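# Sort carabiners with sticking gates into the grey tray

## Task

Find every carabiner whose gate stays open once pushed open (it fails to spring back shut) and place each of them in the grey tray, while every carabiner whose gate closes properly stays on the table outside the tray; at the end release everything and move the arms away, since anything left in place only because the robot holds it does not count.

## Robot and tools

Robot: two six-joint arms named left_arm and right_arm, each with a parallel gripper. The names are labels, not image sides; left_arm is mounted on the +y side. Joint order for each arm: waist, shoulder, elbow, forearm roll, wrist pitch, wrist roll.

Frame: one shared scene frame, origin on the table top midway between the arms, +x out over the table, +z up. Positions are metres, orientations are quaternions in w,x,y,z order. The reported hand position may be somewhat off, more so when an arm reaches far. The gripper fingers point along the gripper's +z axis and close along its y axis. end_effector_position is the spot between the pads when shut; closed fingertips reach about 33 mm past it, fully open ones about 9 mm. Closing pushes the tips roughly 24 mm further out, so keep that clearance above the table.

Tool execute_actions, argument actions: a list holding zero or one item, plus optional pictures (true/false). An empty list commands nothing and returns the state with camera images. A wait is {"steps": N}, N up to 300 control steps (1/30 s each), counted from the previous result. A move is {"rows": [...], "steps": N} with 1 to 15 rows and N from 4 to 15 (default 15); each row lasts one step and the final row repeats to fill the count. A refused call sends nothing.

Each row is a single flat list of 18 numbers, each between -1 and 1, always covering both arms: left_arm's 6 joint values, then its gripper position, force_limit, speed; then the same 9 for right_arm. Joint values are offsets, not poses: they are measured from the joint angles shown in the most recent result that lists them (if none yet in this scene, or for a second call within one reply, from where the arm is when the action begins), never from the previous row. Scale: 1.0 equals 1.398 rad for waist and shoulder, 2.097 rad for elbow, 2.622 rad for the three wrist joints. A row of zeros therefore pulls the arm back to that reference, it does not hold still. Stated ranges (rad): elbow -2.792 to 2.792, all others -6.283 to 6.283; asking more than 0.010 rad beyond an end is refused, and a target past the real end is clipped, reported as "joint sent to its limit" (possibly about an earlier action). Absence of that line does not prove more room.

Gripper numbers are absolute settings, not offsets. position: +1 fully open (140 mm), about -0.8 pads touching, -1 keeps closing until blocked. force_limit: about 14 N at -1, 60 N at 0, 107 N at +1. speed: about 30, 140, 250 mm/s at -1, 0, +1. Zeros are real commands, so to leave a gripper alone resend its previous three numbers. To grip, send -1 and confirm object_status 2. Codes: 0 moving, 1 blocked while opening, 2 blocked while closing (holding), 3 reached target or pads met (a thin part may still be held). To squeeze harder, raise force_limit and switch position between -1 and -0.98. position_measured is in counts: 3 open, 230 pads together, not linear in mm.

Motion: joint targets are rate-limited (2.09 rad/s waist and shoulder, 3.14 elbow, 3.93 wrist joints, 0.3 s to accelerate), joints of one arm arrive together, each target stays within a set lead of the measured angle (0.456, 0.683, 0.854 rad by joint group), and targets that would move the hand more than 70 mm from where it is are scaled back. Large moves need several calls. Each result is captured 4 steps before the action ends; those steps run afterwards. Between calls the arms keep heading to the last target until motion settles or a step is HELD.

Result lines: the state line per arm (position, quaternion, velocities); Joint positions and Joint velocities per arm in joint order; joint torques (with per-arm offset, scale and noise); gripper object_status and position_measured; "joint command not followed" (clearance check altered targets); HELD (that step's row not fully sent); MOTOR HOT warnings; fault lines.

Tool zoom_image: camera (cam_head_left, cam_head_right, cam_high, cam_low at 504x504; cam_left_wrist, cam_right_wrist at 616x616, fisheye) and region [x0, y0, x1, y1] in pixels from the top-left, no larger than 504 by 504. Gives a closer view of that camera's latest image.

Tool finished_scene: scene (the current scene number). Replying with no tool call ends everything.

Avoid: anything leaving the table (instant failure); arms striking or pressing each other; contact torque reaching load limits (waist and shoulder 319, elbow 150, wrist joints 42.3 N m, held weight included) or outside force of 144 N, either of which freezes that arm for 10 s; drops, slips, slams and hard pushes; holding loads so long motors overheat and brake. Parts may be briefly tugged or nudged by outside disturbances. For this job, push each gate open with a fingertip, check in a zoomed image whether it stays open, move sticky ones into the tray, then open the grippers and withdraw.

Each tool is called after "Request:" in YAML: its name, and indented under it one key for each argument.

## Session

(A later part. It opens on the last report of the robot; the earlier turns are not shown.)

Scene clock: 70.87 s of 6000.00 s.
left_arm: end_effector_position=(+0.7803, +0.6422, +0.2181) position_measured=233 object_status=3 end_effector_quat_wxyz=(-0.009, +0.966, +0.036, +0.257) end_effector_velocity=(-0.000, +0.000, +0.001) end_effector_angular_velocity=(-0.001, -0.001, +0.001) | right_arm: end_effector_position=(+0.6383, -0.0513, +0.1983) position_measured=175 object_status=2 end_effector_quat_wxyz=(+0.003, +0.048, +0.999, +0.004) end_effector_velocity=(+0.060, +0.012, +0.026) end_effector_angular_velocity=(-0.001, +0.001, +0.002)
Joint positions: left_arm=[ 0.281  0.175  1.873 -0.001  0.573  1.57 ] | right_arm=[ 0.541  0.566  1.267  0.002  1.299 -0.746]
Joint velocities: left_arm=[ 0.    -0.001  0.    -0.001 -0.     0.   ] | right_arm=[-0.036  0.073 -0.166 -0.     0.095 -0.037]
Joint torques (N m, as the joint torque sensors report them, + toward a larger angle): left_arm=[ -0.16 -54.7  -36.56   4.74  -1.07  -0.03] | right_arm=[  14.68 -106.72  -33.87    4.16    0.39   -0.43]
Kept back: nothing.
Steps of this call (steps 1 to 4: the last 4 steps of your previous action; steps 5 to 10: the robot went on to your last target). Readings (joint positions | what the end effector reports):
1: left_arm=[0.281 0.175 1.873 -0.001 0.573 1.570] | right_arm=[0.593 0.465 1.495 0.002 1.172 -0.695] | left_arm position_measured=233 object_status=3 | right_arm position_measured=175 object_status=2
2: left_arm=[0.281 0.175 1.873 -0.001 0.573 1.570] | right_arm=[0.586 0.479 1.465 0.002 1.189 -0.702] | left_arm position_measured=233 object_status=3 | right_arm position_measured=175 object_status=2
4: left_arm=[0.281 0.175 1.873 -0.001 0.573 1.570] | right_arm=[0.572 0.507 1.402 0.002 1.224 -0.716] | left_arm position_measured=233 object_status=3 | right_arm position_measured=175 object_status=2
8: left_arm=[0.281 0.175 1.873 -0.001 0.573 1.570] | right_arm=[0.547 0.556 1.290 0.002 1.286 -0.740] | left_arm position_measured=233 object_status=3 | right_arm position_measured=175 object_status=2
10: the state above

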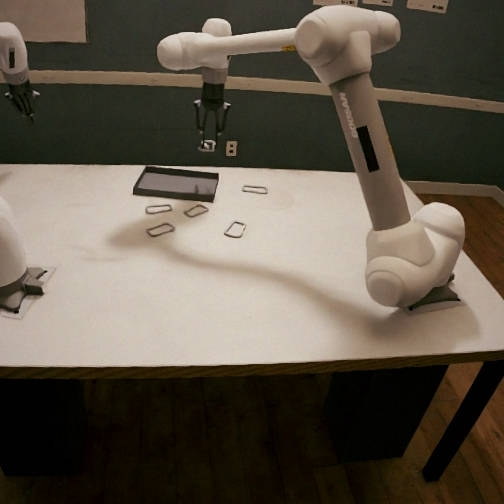

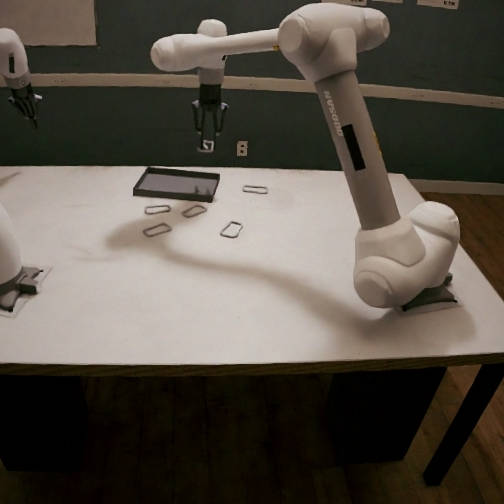

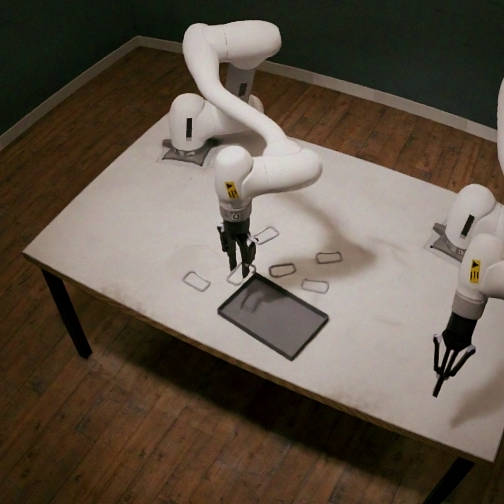

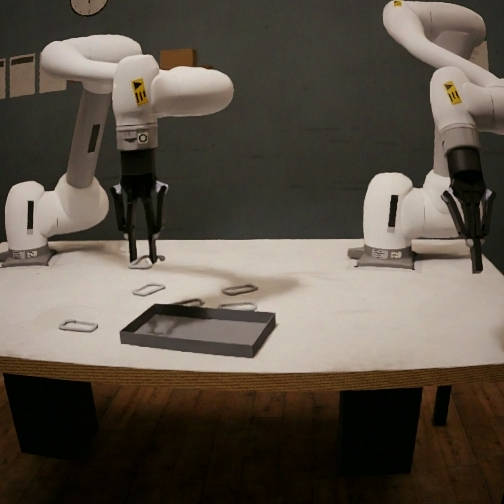

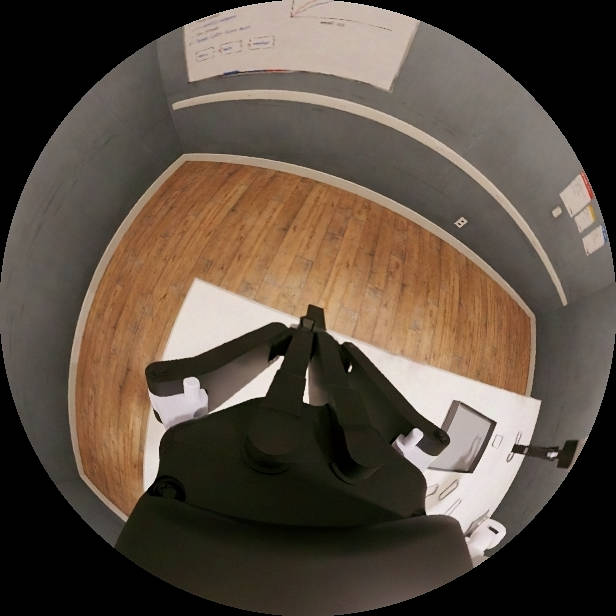

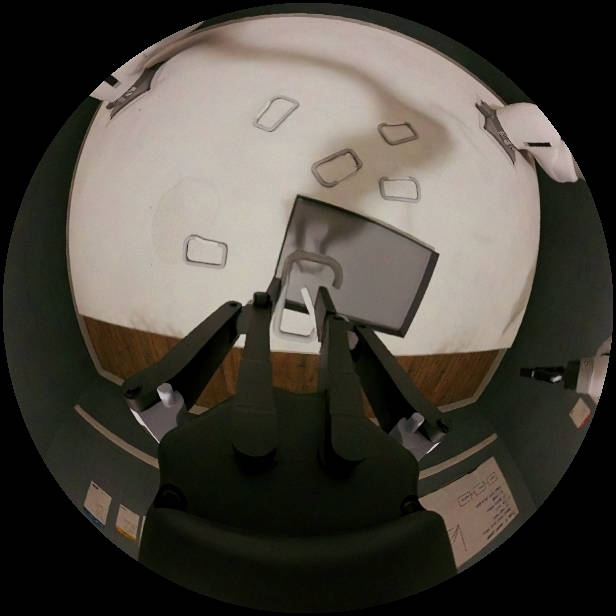

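Request:
execute_actions:
  actions:
    - {"rows":[[0,0,0,0,0,0,-1,0,0.5,0.0415,0.127,-0.073,0,-0.005,0.022,-1,0,-0.3]],"steps":15}

Request:
execute_actions:
  actions:
    - {"steps":6}
  pictures: true

Scene clock: 71.50 s of 6000.00 s.
left_arm: end_effector_position=(+0.7803, +0.6422, +0.2181) position_measured=233 object_status=3 end_effector_quat_wxyz=(-0.009, +0.966, +0.036, +0.257) end_effector_velocity=(-0.000, +0.000, +0.000) end_effector_angular_velocity=(+0.001, -0.000, -0.002) | right_arm: end_effector_position=(+0.6573, +0.0334, +0.1246) position_measured=175 object_status=2 end_effector_quat_wxyz=(-0.001, +0.048, +0.999, -0.000) end_effector_velocity=(+0.013, +0.141, -0.136) end_effector_angular_velocity=(-0.013, +0.012, +0.003)
Joint positions: left_arm=[ 0.281  0.175  1.873 -0.001  0.573  1.57 ] | right_arm=[ 0.595  0.731  1.125  0.002  1.288 -0.693]
Joint velocities: left_arm=[-0.    -0.     0.     0.     0.     0.002] | right_arm=[ 0.095  0.271 -0.226 -0.    -0.027  0.092]
Joint torques (N m, as the joint torque sensors report them, + toward a larger angle): left_arm=[ -0.3  -55.12 -36.38   4.75  -1.06   0.01] | right_arm=[  -6.46 -143.37  -43.79    4.86    0.53   -0.14]
Steps of this call (steps 1 to 8: the robot went on to your last target; steps 9 to 19: the first 11 steps of this action). Readings (joint positions | what the end effector reports):
9: left_arm=[0.281 0.175 1.873 -0.001 0.573 1.570] | right_arm=[0.540 0.570 1.259 0.002 1.304 -0.747] | left_arm position_measured=233 object_status=3 | right_arm position_measured=175 object_status=2
10: left_arm=[0.281 0.175 1.873 -0.001 0.573 1.570] | right_arm=[0.541 0.573 1.255 0.002 1.304 -0.747] | left_arm position_measured=233 object_status=3 | right_arm position_measured=175 object_status=2
12: left_arm=[0.281 0.175 1.873 -0.001 0.573 1.570] | right_arm=[0.551 0.603 1.230 0.002 1.301 -0.736] | left_arm position_measured=233 object_status=3 | right_arm position_measured=175 object_status=2
16: left_arm=[0.281 0.175 1.873 -0.001 0.573 1.570] | right_arm=[0.579 0.686 1.162 0.002 1.292 -0.708] | left_arm position_measured=233 object_status=3 | right_arm position_measured=175 object_status=2
19: the state above

Scene clock: 71.70 s of 6000.00 s.
left_arm: end_effector_position=(+0.7803, +0.6422, +0.2181) position_measured=233 object_status=3 end_effector_quat_wxyz=(-0.009, +0.966, +0.036, +0.257) end_effector_velocity=(+0.000, -0.000, +0.000) end_effector_angular_velocity=(+0.000, -0.000, -0.000) | right_arm: end_effector_position=(+0.6582, +0.0403, +0.1185) position_measured=175 object_status=2 end_effector_quat_wxyz=(-0.001, +0.048, +0.999, -0.000) end_effector_velocity=(+0.000, +0.003, -0.004) end_effector_angular_velocity=(-0.001, +0.001, +0.000)
Joint positions: left_arm=[ 0.281  0.175  1.873 -0.001  0.573  1.57 ] | right_arm=[ 0.599  0.743  1.114  0.002  1.286 -0.688]
Joint velocities: left_arm=[-0.    -0.     0.     0.001 -0.    -0.   ] | right_arm=[ 0.002  0.008 -0.006  0.    -0.001  0.002]
Joint torques (N m, as the joint torque sensors report them, + toward a larger angle): left_arm=[  0.04 -54.29 -37.     4.75  -1.15  -0.1 ] | right_arm=[   3.7  -113.45  -38.72    4.4    -0.18   -0.74]
Kept back: nothing.
Steps of this call (steps 1 to 4: the last 4 steps of your previous action; steps 5 to 6: the robot went on to your last target). Readings (joint positions | what the end effector reports):
1: left_arm=[0.281 0.175 1.873 -0.001 0.573 1.570] | right_arm=[0.597 0.737 1.119 0.002 1.287 -0.690] | left_arm position_measured=233 object_status=3 | right_arm position_measured=175 object_status=2
2: left_arm=[0.281 0.175 1.873 -0.001 0.573 1.570] | right_arm=[0.598 0.741 1.117 0.002 1.287 -0.689] | left_arm position_measured=233 object_status=3 | right_arm position_measured=175 object_status=2
4: left_arm=[0.281 0.175 1.873 -0.001 0.573 1.570] | right_arm=[0.599 0.743 1.115 0.002 1.286 -0.688] | left_arm position_measured=233 object_status=3 | right_arm position_measured=175 object_status=2
6: the state above

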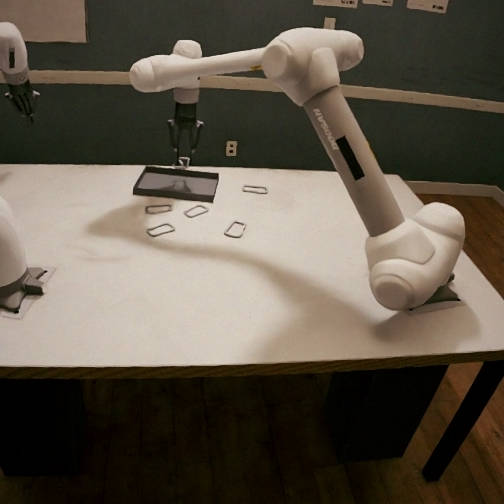

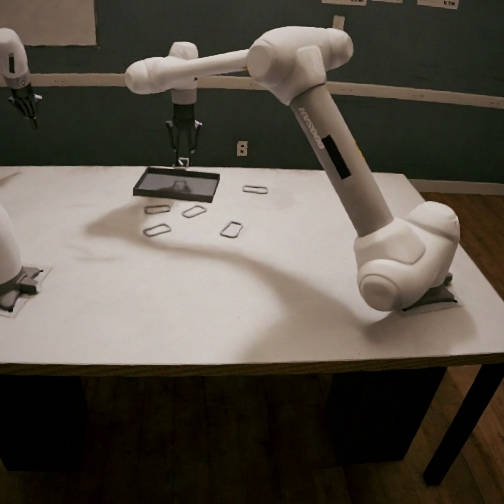

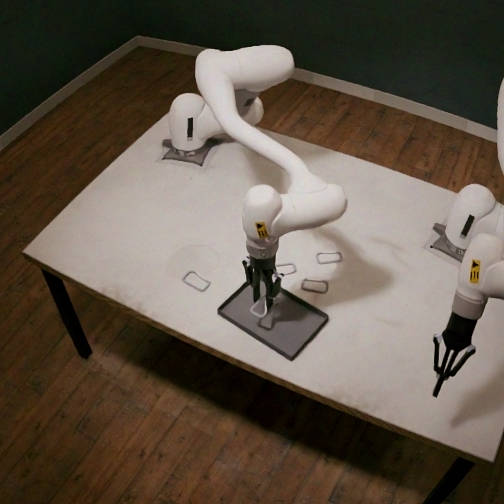

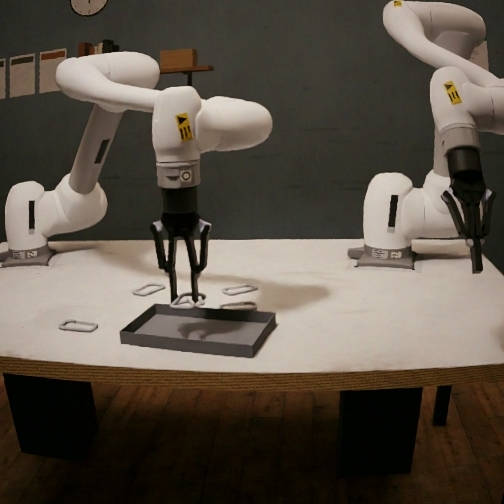

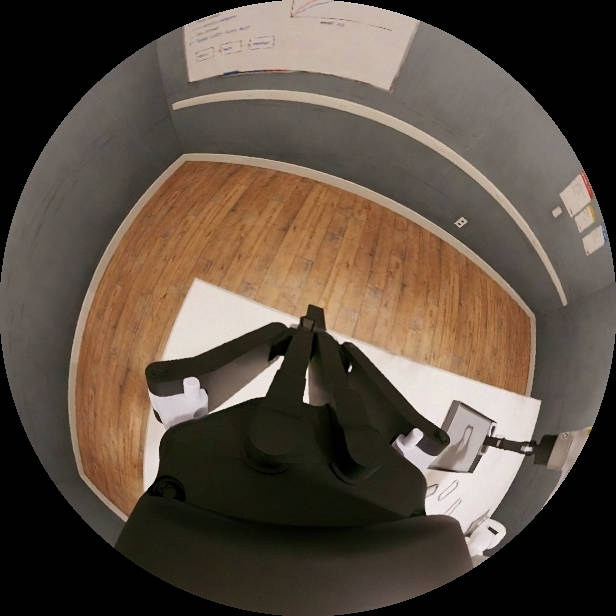

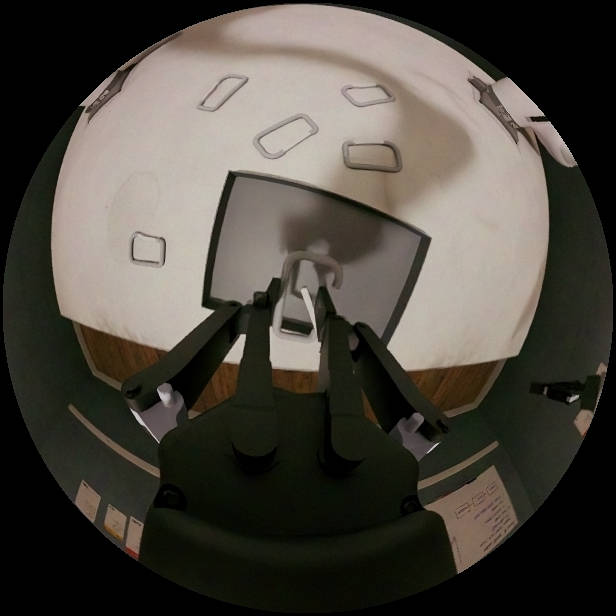

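Request:
execute_actions:
  actions:
    - {"rows":[[0,0,0,0,0,0,-1,0,0.5,0.0136,0.0085,0.0488,0,-0.0435,0.0073,-1,0,-0.3]],"steps":15}

Request:
execute_actions:
  actions:
    - {"rows":[[0,0,0,0,0,0,-1,0,0.5,0,0,0,0,0,0,0.1,0,0.3],[0,0,0,0,0,0,-1,0,0.5,0,0,0,0,0,0,0.1,0,0.3],[0,0,0,0,0,0,-1,0,0.5,0,0,0,0,0,0,0.1,0,0.3],[0,0,0,0,0,0,-1,0,0.5,0,0,0,0,0,0,0.1,0,0.3],[0,0,0,0,0,0,-1,0,0.5,0,0,0,0,0,0,0.1,0,0.3],[0,0,0,0,0,0,-1,0,0.5,0,0,0,0,0,0,0.1,0,0.3],[0,0,0,0,0,0,-1,0,0.5,0,0,0,0,0,0,0.1,0,0.3],[0,0,0,0,0,0,-1,0,0.5,0,-0.05,-0.02,0,0.043,0,0.1,0,0.3]],"steps":15}

Request:
execute_actions:
  actions:
    - {"steps":4}
  pictures: true

Scene clock: 72.33 s of 6000.00 s.
left_arm: end_effector_position=(+0.7803, +0.6422, +0.2181) position_measured=233 object_status=3 end_effector_quat_wxyz=(-0.009, +0.966, +0.036, +0.257) end_effector_velocity=(+0.000, +0.000, -0.001) end_effector_angular_velocity=(-0.001, +0.001, +0.003) | right_arm: end_effector_position=(+0.6338, +0.0410, +0.0542) position_measured=175 object_status=2 end_effector_quat_wxyz=(-0.001, +0.048, +0.999, -0.000) end_effector_velocity=(-0.004, -0.001, -0.007) end_effector_angular_velocity=(+0.001, -0.001, -0.001)
Joint positions: left_arm=[ 0.281  0.175  1.873 -0.001  0.573  1.57 ] | right_arm=[ 0.618  0.755  1.215  0.002  1.173 -0.669]
Joint velocities: left_arm=[ 0.     0.001  0.     0.    -0.    -0.003] | right_arm=[ 0.002 -0.001  0.016 -0.001 -0.017  0.003]
Joint torques (N m, as the joint torque sensors report them, + toward a larger angle): left_arm=[  0.16 -54.81 -36.32   4.76  -1.06   0.1 ] | right_arm=[   3.13 -114.83  -38.16    4.18   -0.14   -0.4 ]
Steps of this call (steps 1 to 8: the robot went on to your last target; steps 9 to 19: the first 11 steps of this action). Readings (joint positions | what the end effector reports):
9: left_arm=[0.281 0.175 1.873 -0.001 0.573 1.570] | right_arm=[0.599 0.744 1.114 0.002 1.286 -0.688] | left_arm position_measured=233 object_status=3 | right_arm position_measured=175 object_status=2
10: left_arm=[0.281 0.175 1.873 -0.001 0.573 1.570] | right_arm=[0.600 0.744 1.119 0.002 1.280 -0.687] | left_arm position_measured=233 object_status=3 | right_arm position_measured=175 object_status=2
12: left_arm=[0.281 0.175 1.873 -0.001 0.573 1.570] | right_arm=[0.608 0.749 1.160 0.002 1.234 -0.679] | left_arm position_measured=233 object_status=3 | right_arm position_measured=175 object_status=2
16: left_arm=[0.281 0.175 1.873 -0.001 0.573 1.570] | right_arm=[0.618 0.755 1.212 0.002 1.177 -0.670] | left_arm position_measured=233 object_status=3 | right_arm position_measured=175 object_status=2
19: the state above

Scene clock: 72.83 s of 6000.00 s.
left_arm: end_effector_position=(+0.7803, +0.6422, +0.2181) position_measured=233 object_status=3 end_effector_quat_wxyz=(-0.009, +0.966, +0.036, +0.257) end_effector_velocity=(+0.000, -0.001, -0.000) end_effector_angular_velocity=(-0.000, +0.001, -0.001) | right_arm: end_effector_position=(+0.6310, +0.0380, +0.0888) position_measured=117 object_status=0 end_effector_quat_wxyz=(-0.002, +0.048, +0.999, -0.001) end_effector_velocity=(-0.023, -0.020, +0.583) end_effector_angular_velocity=(+0.081, -0.066, -0.002)
Joint positions: left_arm=[ 0.281  0.175  1.873 -0.001  0.573  1.57 ] | right_arm=[ 0.618  0.727  1.199  0.001  1.219 -0.669]
Joint velocities: left_arm=[-0.001  0.     0.    -0.001  0.     0.001] | right_arm=[ 0.    -0.457 -0.296  0.008  0.649 -0.   ]
Joint torques (N m, as the joint torque sensors report them, + toward a larger angle): left_arm=[ -0.27 -55.32 -36.32   4.74  -1.07   0.1 ] | right_arm=[   5.77 -131.93  -45.01    4.84   -0.46   -0.29]
Steps of this call (steps 1 to 4: the last 4 steps of your previous action; steps 5 to 15: the first 11 steps of this action, its rows measured from where the robot was after step 4). Readings (joint positions | what the end effector reports):
4: left_arm=[0.281 0.175 1.873 -0.001 0.573 1.570] | right_arm=[0.618 0.755 1.216 0.002 1.172 -0.669] | left_arm position_measured=233 object_status=3 | right_arm position_measured=175 object_status=2
5: left_arm=[0.281 0.175 1.873 -0.001 0.573 1.570] | right_arm=[0.618 0.755 1.216 0.002 1.172 -0.669] | left_arm position_measured=233 object_status=3 | right_arm position_measured=175 object_status=0
6: left_arm=[0.281 0.175 1.873 -0.001 0.573 1.570] | right_arm=[0.618 0.755 1.216 0.002 1.172 -0.669] | left_arm position_measured=233 object_status=3 | right_arm position_measured=175 object_status=0
8: left_arm=[0.281 0.175 1.873 -0.001 0.573 1.570] | right_arm=[0.618 0.755 1.216 0.002 1.172 -0.669] | left_arm position_measured=233 object_status=3 | right_arm position_measured=153 object_status=0
12: left_arm=[0.281 0.175 1.873 -0.001 0.573 1.570] | right_arm=[0.618 0.755 1.216 0.002 1.172 -0.669] | left_arm position_measured=233 object_status=3 | right_arm position_measured=118 object_status=0
15: the state above

Scene clock: 72.97 s of 6000.00 s.
left_arm: end_effector_position=(+0.7803, +0.6422, +0.2181) position_measured=233 object_status=3 end_effector_quat_wxyz=(-0.009, +0.966, +0.036, +0.257) end_effector_velocity=(+0.000, -0.001, -0.000) end_effector_angular_velocity=(+0.000, +0.000, -0.002) | right_arm: end_effector_position=(+0.6264, +0.0334, +0.1349) position_measured=117 object_status=3 end_effector_quat_wxyz=(-0.001, +0.048, +0.999, -0.000) end_effector_velocity=(-0.017, -0.017, +0.118) end_effector_angular_velocity=(-0.005, +0.006, +0.000)
Joint positions: left_arm=[ 0.281  0.175  1.873 -0.001  0.573  1.57 ] | right_arm=[ 0.618  0.69   1.177  0.002  1.276 -0.669]
Joint velocities: left_arm=[-0.001  0.    -0.     0.     0.     0.001] | right_arm=[ 0.    -0.096 -0.053  0.001  0.156  0.   ]
Joint torques (N m, as the joint torque sensors report them, + toward a larger angle): left_arm=[  0.11 -54.83 -36.98   4.68  -1.15   0.08] | right_arm=[  0.94 -70.86 -24.06   2.45  -0.28  -0.26]
Kept back: nothing.
Steps of this call (steps 1 to 4: the last 4 steps of your previous action). Readings (joint positions | what the end effector reports):
1: left_arm=[0.281 0.175 1.873 -0.001 0.573 1.570] | right_arm=[0.618 0.713 1.190 0.002 1.240 -0.669] | left_arm position_measured=233 object_status=3 | right_arm position_measured=117 object_status=0
2: left_arm=[0.281 0.175 1.873 -0.001 0.573 1.570] | right_arm=[0.618 0.702 1.184 0.002 1.257 -0.669] | left_arm position_measured=233 object_status=3 | right_arm position_measured=117 object_status=0
4: the state above

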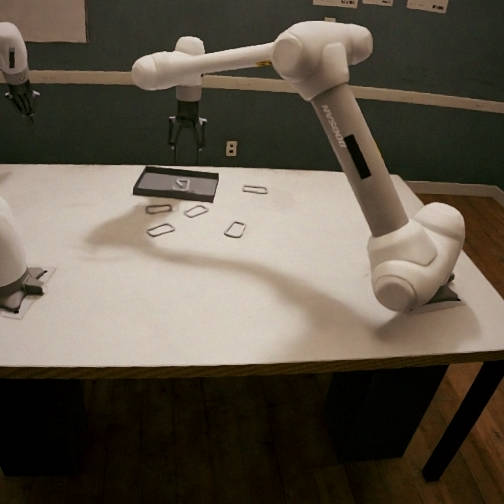

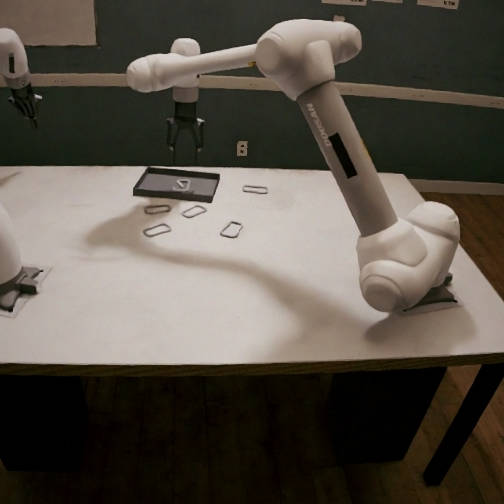

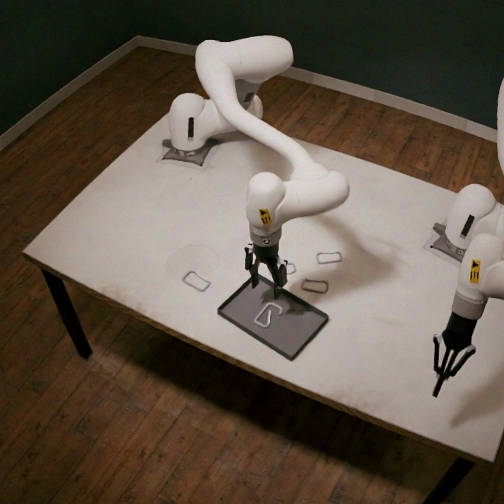

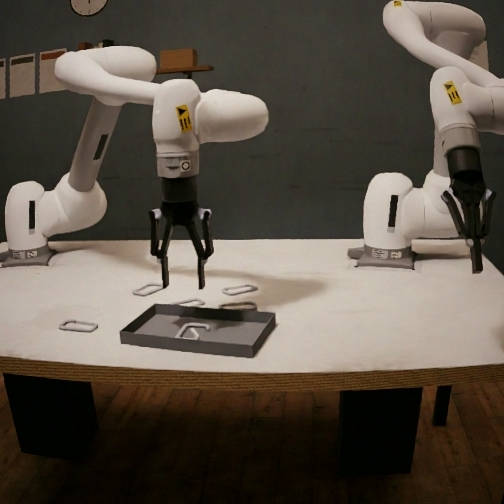

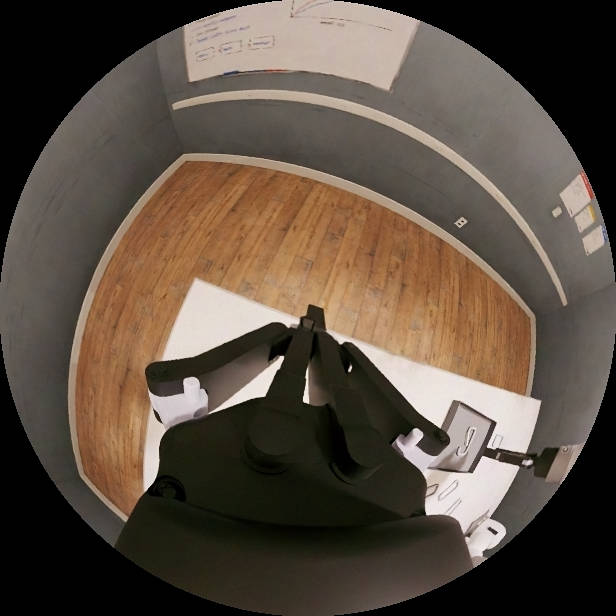

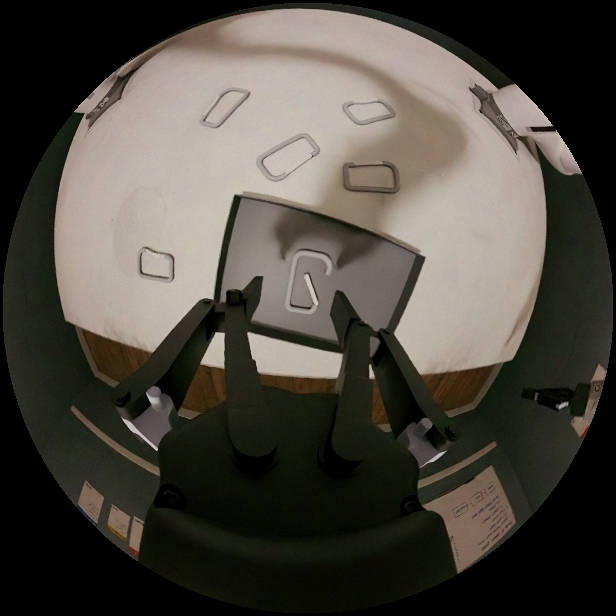

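Request:
execute_actions:
  actions: []
  pictures: true

Scene clock: 74.90 s of 6000.00 s.
left_arm: end_effector_position=(+0.7803, +0.6422, +0.2181) position_measured=233 object_status=3 end_effector_quat_wxyz=(-0.009, +0.966, +0.036, +0.257) end_effector_velocity=(-0.000, +0.000, +0.000) end_effector_angular_velocity=(-0.001, -0.000, +0.002) | right_arm: end_effector_position=(+0.6254, +0.0324, +0.1410) position_measured=117 object_status=3 end_effector_quat_wxyz=(-0.002, +0.048, +0.999, -0.001) end_effector_velocity=(-0.000, -0.000, +0.000) end_effector_angular_velocity=(-0.000, +0.000, -0.000)
Joint positions: left_arm=[ 0.281  0.175  1.873 -0.001  0.573  1.57 ] | right_arm=[ 0.618  0.685  1.174  0.002  1.285 -0.669]
Joint velocities: left_arm=[ 0.    -0.     0.     0.    -0.    -0.002] | right_arm=[ 0.    -0.     0.001  0.     0.     0.001]
Joint torques (N m, as the joint torque sensors report them, + toward a larger angle): left_arm=[ -0.26 -55.57 -36.54   4.7   -1.16   0.1 ] | right_arm=[   2.73 -106.72  -38.5     4.45    0.02   -0.3 ]
Kept back: nothing.
Steps of this call (steps 1 to 30: the robot went on to your last target; steps 31 to 58: nothing new was sent). Readings (joint positions | what the end effector reports):
1: left_arm=[0.281 0.175 1.873 -0.001 0.573 1.570] | right_arm=[0.618 0.688 1.176 0.002 1.280 -0.669] | left_arm position_measured=233 object_status=3 | right_arm position_measured=117 object_status=3
2: left_arm=[0.281 0.175 1.873 -0.001 0.573 1.570] | right_arm=[0.618 0.687 1.175 0.002 1.282 -0.669] | left_arm position_measured=233 object_status=3 | right_arm position_measured=117 object_status=3
4: left_arm=[0.281 0.175 1.873 -0.001 0.573 1.570] | right_arm=[0.618 0.686 1.175 0.002 1.284 -0.669] | left_arm position_measured=233 object_status=3 | right_arm position_measured=117 object_status=3
8: left_arm=[0.281 0.175 1.873 -0.001 0.573 1.570] | right_arm=[0.618 0.685 1.174 0.002 1.285 -0.669] | left_arm position_measured=233 object_status=3 | right_arm position_measured=117 object_status=3
58: the state above
All arms were judged still, so your last target was given up. Only a new action makes them travel on or press farther. Fingers that are still opening or closing keep moving.

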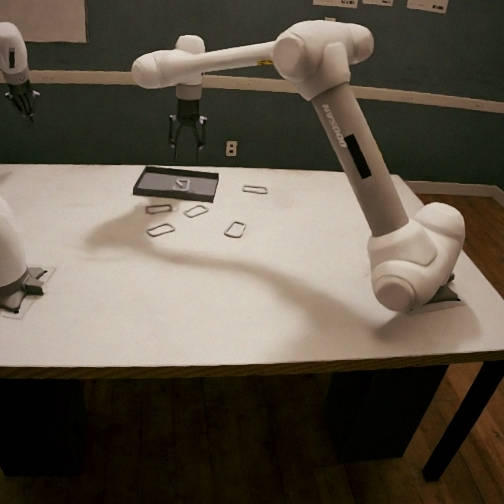

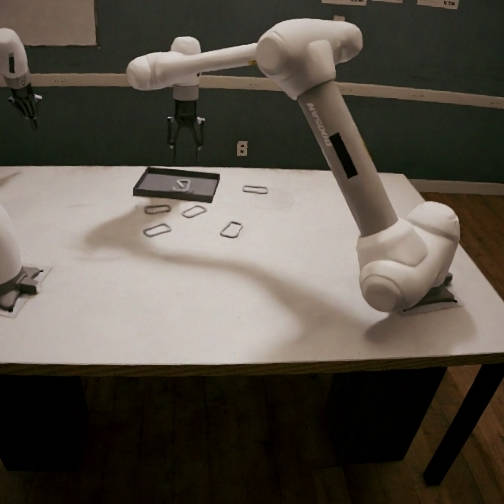

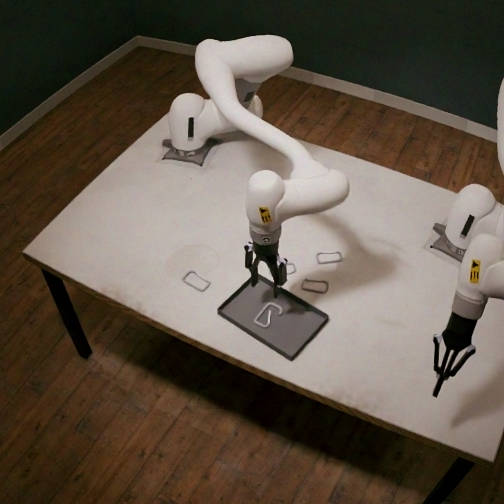

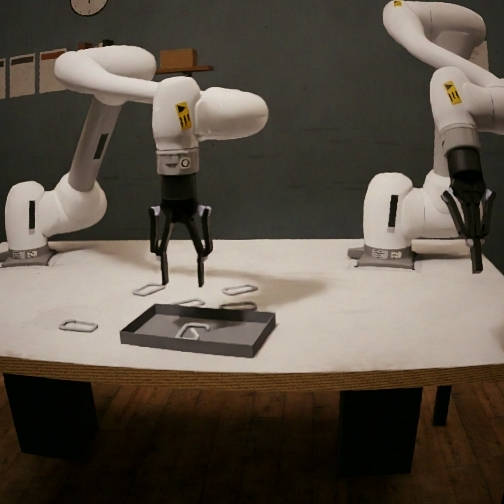

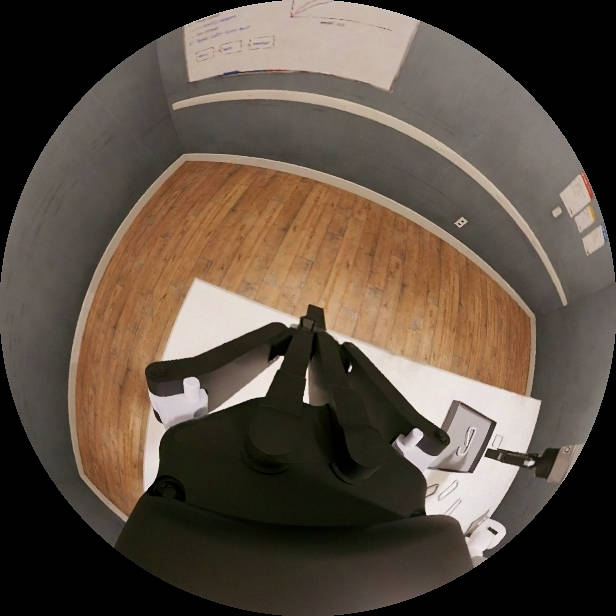

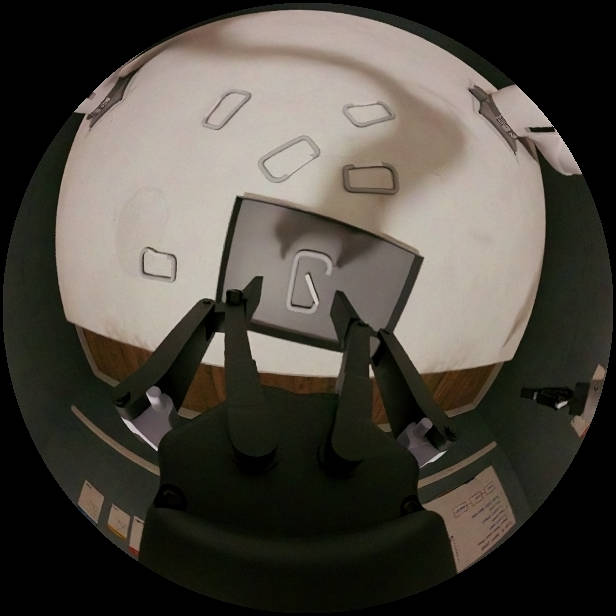

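Request:
zoom_image:
  camera: "cam_right_wrist"
  region: [180,70,440,230]

Region (180, 70, 440, 230) of cam_right_wrist's 616x616 image, scaled by 1.938, with more detail than that image has; it fills the top 310 rows of this view, and the rest is white.

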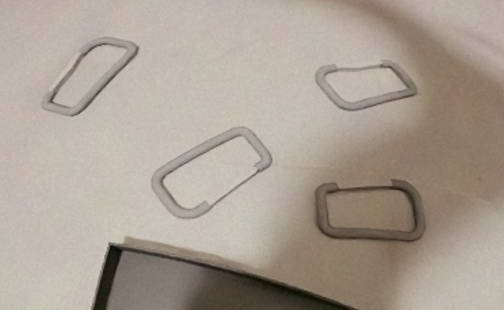

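Request:
execute_actions:
  actions:
    - {"rows":[[0,0,0,0,0,0,-1,0,0.5,0.130,0.029,0.003,0,-0.019,0.66,0.1,-0.4,0.5]],"steps":15}

Request:
execute_actions:
  actions:
    - {"steps":18}
  pictures: false

Request:
execute_actions:
  actions: []
  pictures: true

Scene clock: 75.90 s of 6000.00 s.
left_arm: end_effector_position=(+0.7803, +0.6422, +0.2181) position_measured=233 object_status=3 end_effector_quat_wxyz=(-0.009, +0.966, +0.036, +0.257) end_effector_velocity=(+0.000, -0.001, -0.000) end_effector_angular_velocity=(-0.000, +0.001, -0.001) | right_arm: end_effector_position=(+0.5603, +0.0934, +0.1196) position_measured=117 object_status=3 end_effector_quat_wxyz=(-0.001, +0.263, +0.965, -0.000) end_effector_velocity=(-0.223, +0.188, -0.072) end_effector_angular_velocity=(-0.002, -0.002, -2.065)
Joint positions: left_arm=[ 0.281  0.175  1.873 -0.001  0.573  1.57 ] | right_arm=[ 0.714  0.706  1.177  0.002  1.259 -0.136]
Joint velocities: left_arm=[-0.001  0.     0.    -0.     0.     0.   ] | right_arm=[ 0.312  0.071  0.011 -0.    -0.086  2.378]
Joint torques (N m, as the joint torque sensors report them, + toward a larger angle): left_arm=[ -0.61 -55.02 -36.67   4.81  -1.05   0.06] | right_arm=[   1.1  -106.16  -37.74    4.36   -0.07   -0.14]
Steps of this call (steps 1 to 19: nothing new was sent; steps 20 to 30: the first 11 steps of this action). Readings (joint positions | what the end effector reports):
20: left_arm=[0.281 0.175 1.873 -0.001 0.573 1.570] | right_arm=[0.618 0.685 1.174 0.002 1.285 -0.669] | left_arm position_measured=233 object_status=3 | right_arm position_measured=117 object_status=3
21: left_arm=[0.281 0.175 1.873 -0.001 0.573 1.570] | right_arm=[0.619 0.685 1.174 0.002 1.285 -0.662] | left_arm position_measured=233 object_status=3 | right_arm position_measured=117 object_status=3
23: left_arm=[0.281 0.175 1.873 -0.001 0.573 1.570] | right_arm=[0.631 0.688 1.174 0.002 1.282 -0.606] | left_arm position_measured=233 object_status=3 | right_arm position_measured=117 object_status=3
27: left_arm=[0.281 0.175 1.873 -0.001 0.573 1.570] | right_arm=[0.681 0.699 1.176 0.002 1.268 -0.357] | left_arm position_measured=233 object_status=3 | right_arm position_measured=117 object_status=3
30: the state above

Scene clock: 76.50 s of 6000.00 s.
left_arm: end_effector_position=(+0.7803, +0.6422, +0.2181) position_measured=233 object_status=3 end_effector_quat_wxyz=(-0.009, +0.966, +0.036, +0.257) end_effector_velocity=(+0.000, +0.000, -0.001) end_effector_angular_velocity=(+0.000, +0.001, -0.000) | right_arm: end_effector_position=(+0.4966, +0.1424, +0.0998) position_measured=117 object_status=3 end_effector_quat_wxyz=(-0.001, +0.732, +0.681, -0.000) end_effector_velocity=(-0.000, -0.000, -0.002) end_effector_angular_velocity=(-0.001, +0.001, -0.013)
Joint positions: left_arm=[ 0.281  0.175  1.873 -0.001  0.573  1.57 ] | right_arm=[0.8   0.726 1.18  0.002 1.235 1.06 ]
Joint velocities: left_arm=[ 0.     0.001 -0.    -0.     0.     0.001] | right_arm=[0.    0.002 0.    0.001 0.    0.012]
Joint torques (N m, as the joint torque sensors report them, + toward a larger angle): left_arm=[  0.29 -55.41 -36.46   4.71  -1.05  -0.06] | right_arm=[   2.52 -110.89  -37.81    4.22   -0.2    -0.35]
Kept back: nothing.
Steps of this call (steps 1 to 4: the last 4 steps of your previous action; steps 5 to 18: the robot went on to your last target). Readings (joint positions | what the end effector reports):
1: left_arm=[0.281 0.175 1.873 -0.001 0.573 1.570] | right_arm=[0.724 0.709 1.178 0.002 1.256 -0.052] | left_arm position_measured=233 object_status=3 | right_arm position_measured=117 object_status=3
2: left_arm=[0.281 0.175 1.873 -0.001 0.573 1.570] | right_arm=[0.734 0.711 1.178 0.002 1.253 0.038] | left_arm position_measured=233 object_status=3 | right_arm position_measured=117 object_status=3
4: left_arm=[0.281 0.175 1.873 -0.001 0.573 1.570] | right_arm=[0.753 0.715 1.179 0.002 1.248 0.240] | left_arm position_measured=233 object_status=3 | right_arm position_measured=117 object_status=3
8: left_arm=[0.281 0.175 1.873 -0.001 0.573 1.570] | right_arm=[0.781 0.721 1.180 0.002 1.241 0.666] | left_arm position_measured=233 object_status=3 | right_arm position_measured=117 object_status=3
18: the state above

Scene clock: 76.50 s of 6000.00 s.
left_arm: end_effector_position=(+0.7803, +0.6422, +0.2181) position_measured=233 object_status=3 end_effector_quat_wxyz=(-0.009, +0.966, +0.036, +0.257) end_effector_velocity=(+0.000, +0.000, -0.001) end_effector_angular_velocity=(+0.000, +0.001, -0.000) | right_arm: end_effector_position=(+0.4966, +0.1424, +0.0998) position_measured=117 object_status=3 end_effector_quat_wxyz=(-0.001, +0.732, +0.681, -0.000) end_effector_velocity=(-0.000, -0.000, -0.002) end_effector_angular_velocity=(-0.001, +0.001, -0.013)
Joint positions: left_arm=[ 0.281  0.175  1.873 -0.001  0.573  1.57 ] | right_arm=[0.8   0.726 1.18  0.002 1.235 1.06 ]
Joint velocities: left_arm=[ 0.     0.001 -0.    -0.     0.     0.001] | right_arm=[0.    0.002 0.    0.001 0.    0.012]
Joint torques (N m, as the joint torque sensors report them, + toward a larger angle): left_arm=[  0.29 -55.41 -36.46   4.71  -1.05  -0.06] | right_arm=[   2.52 -110.89  -37.81    4.22   -0.2    -0.35]
Kept back: nothing.

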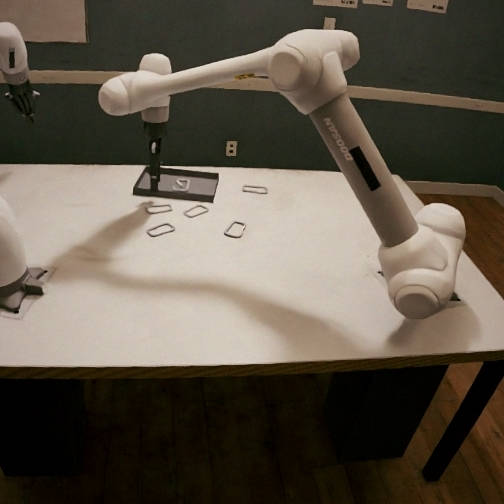

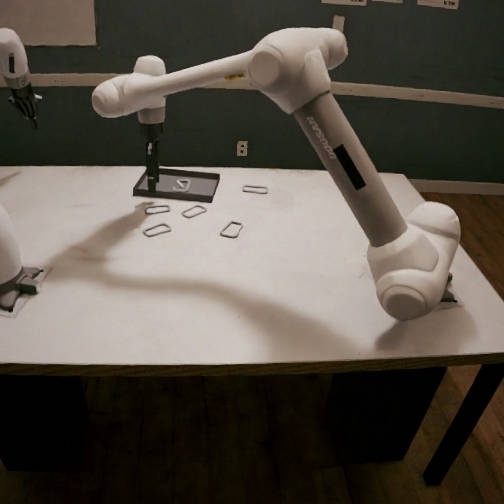

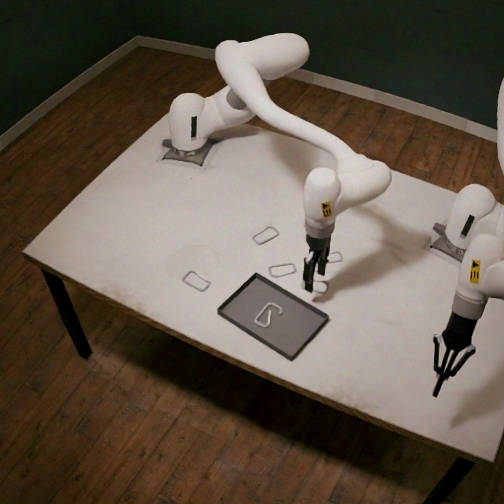

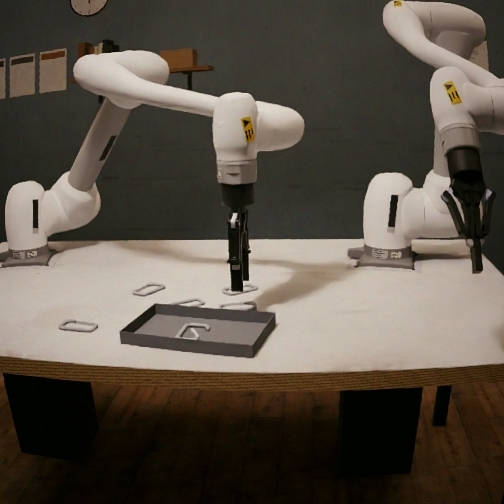

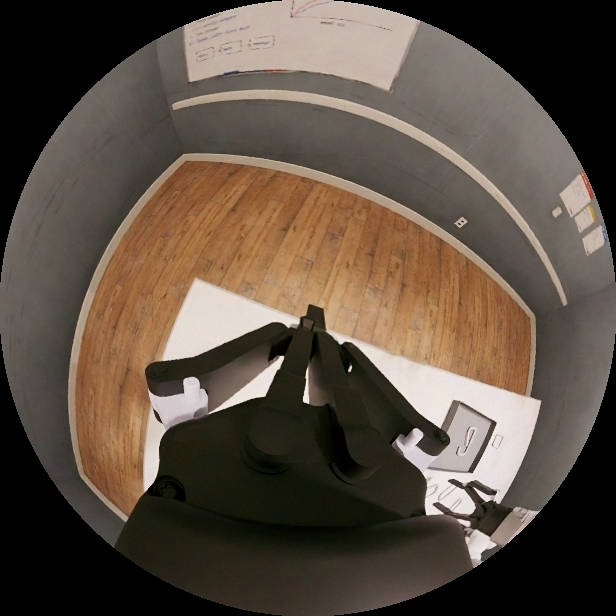

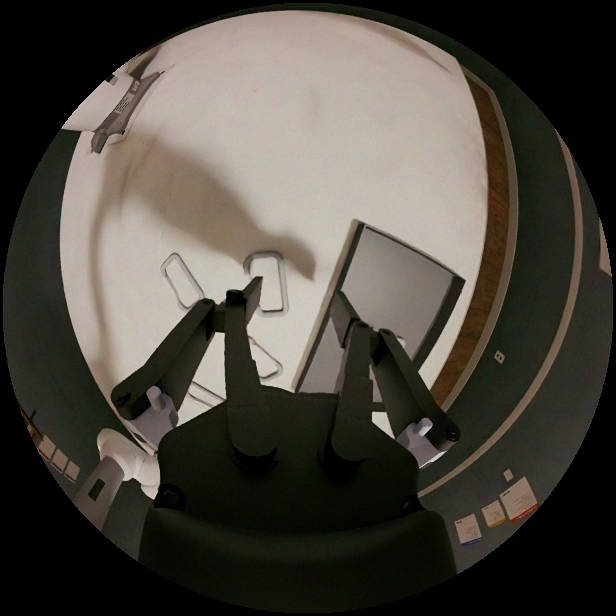

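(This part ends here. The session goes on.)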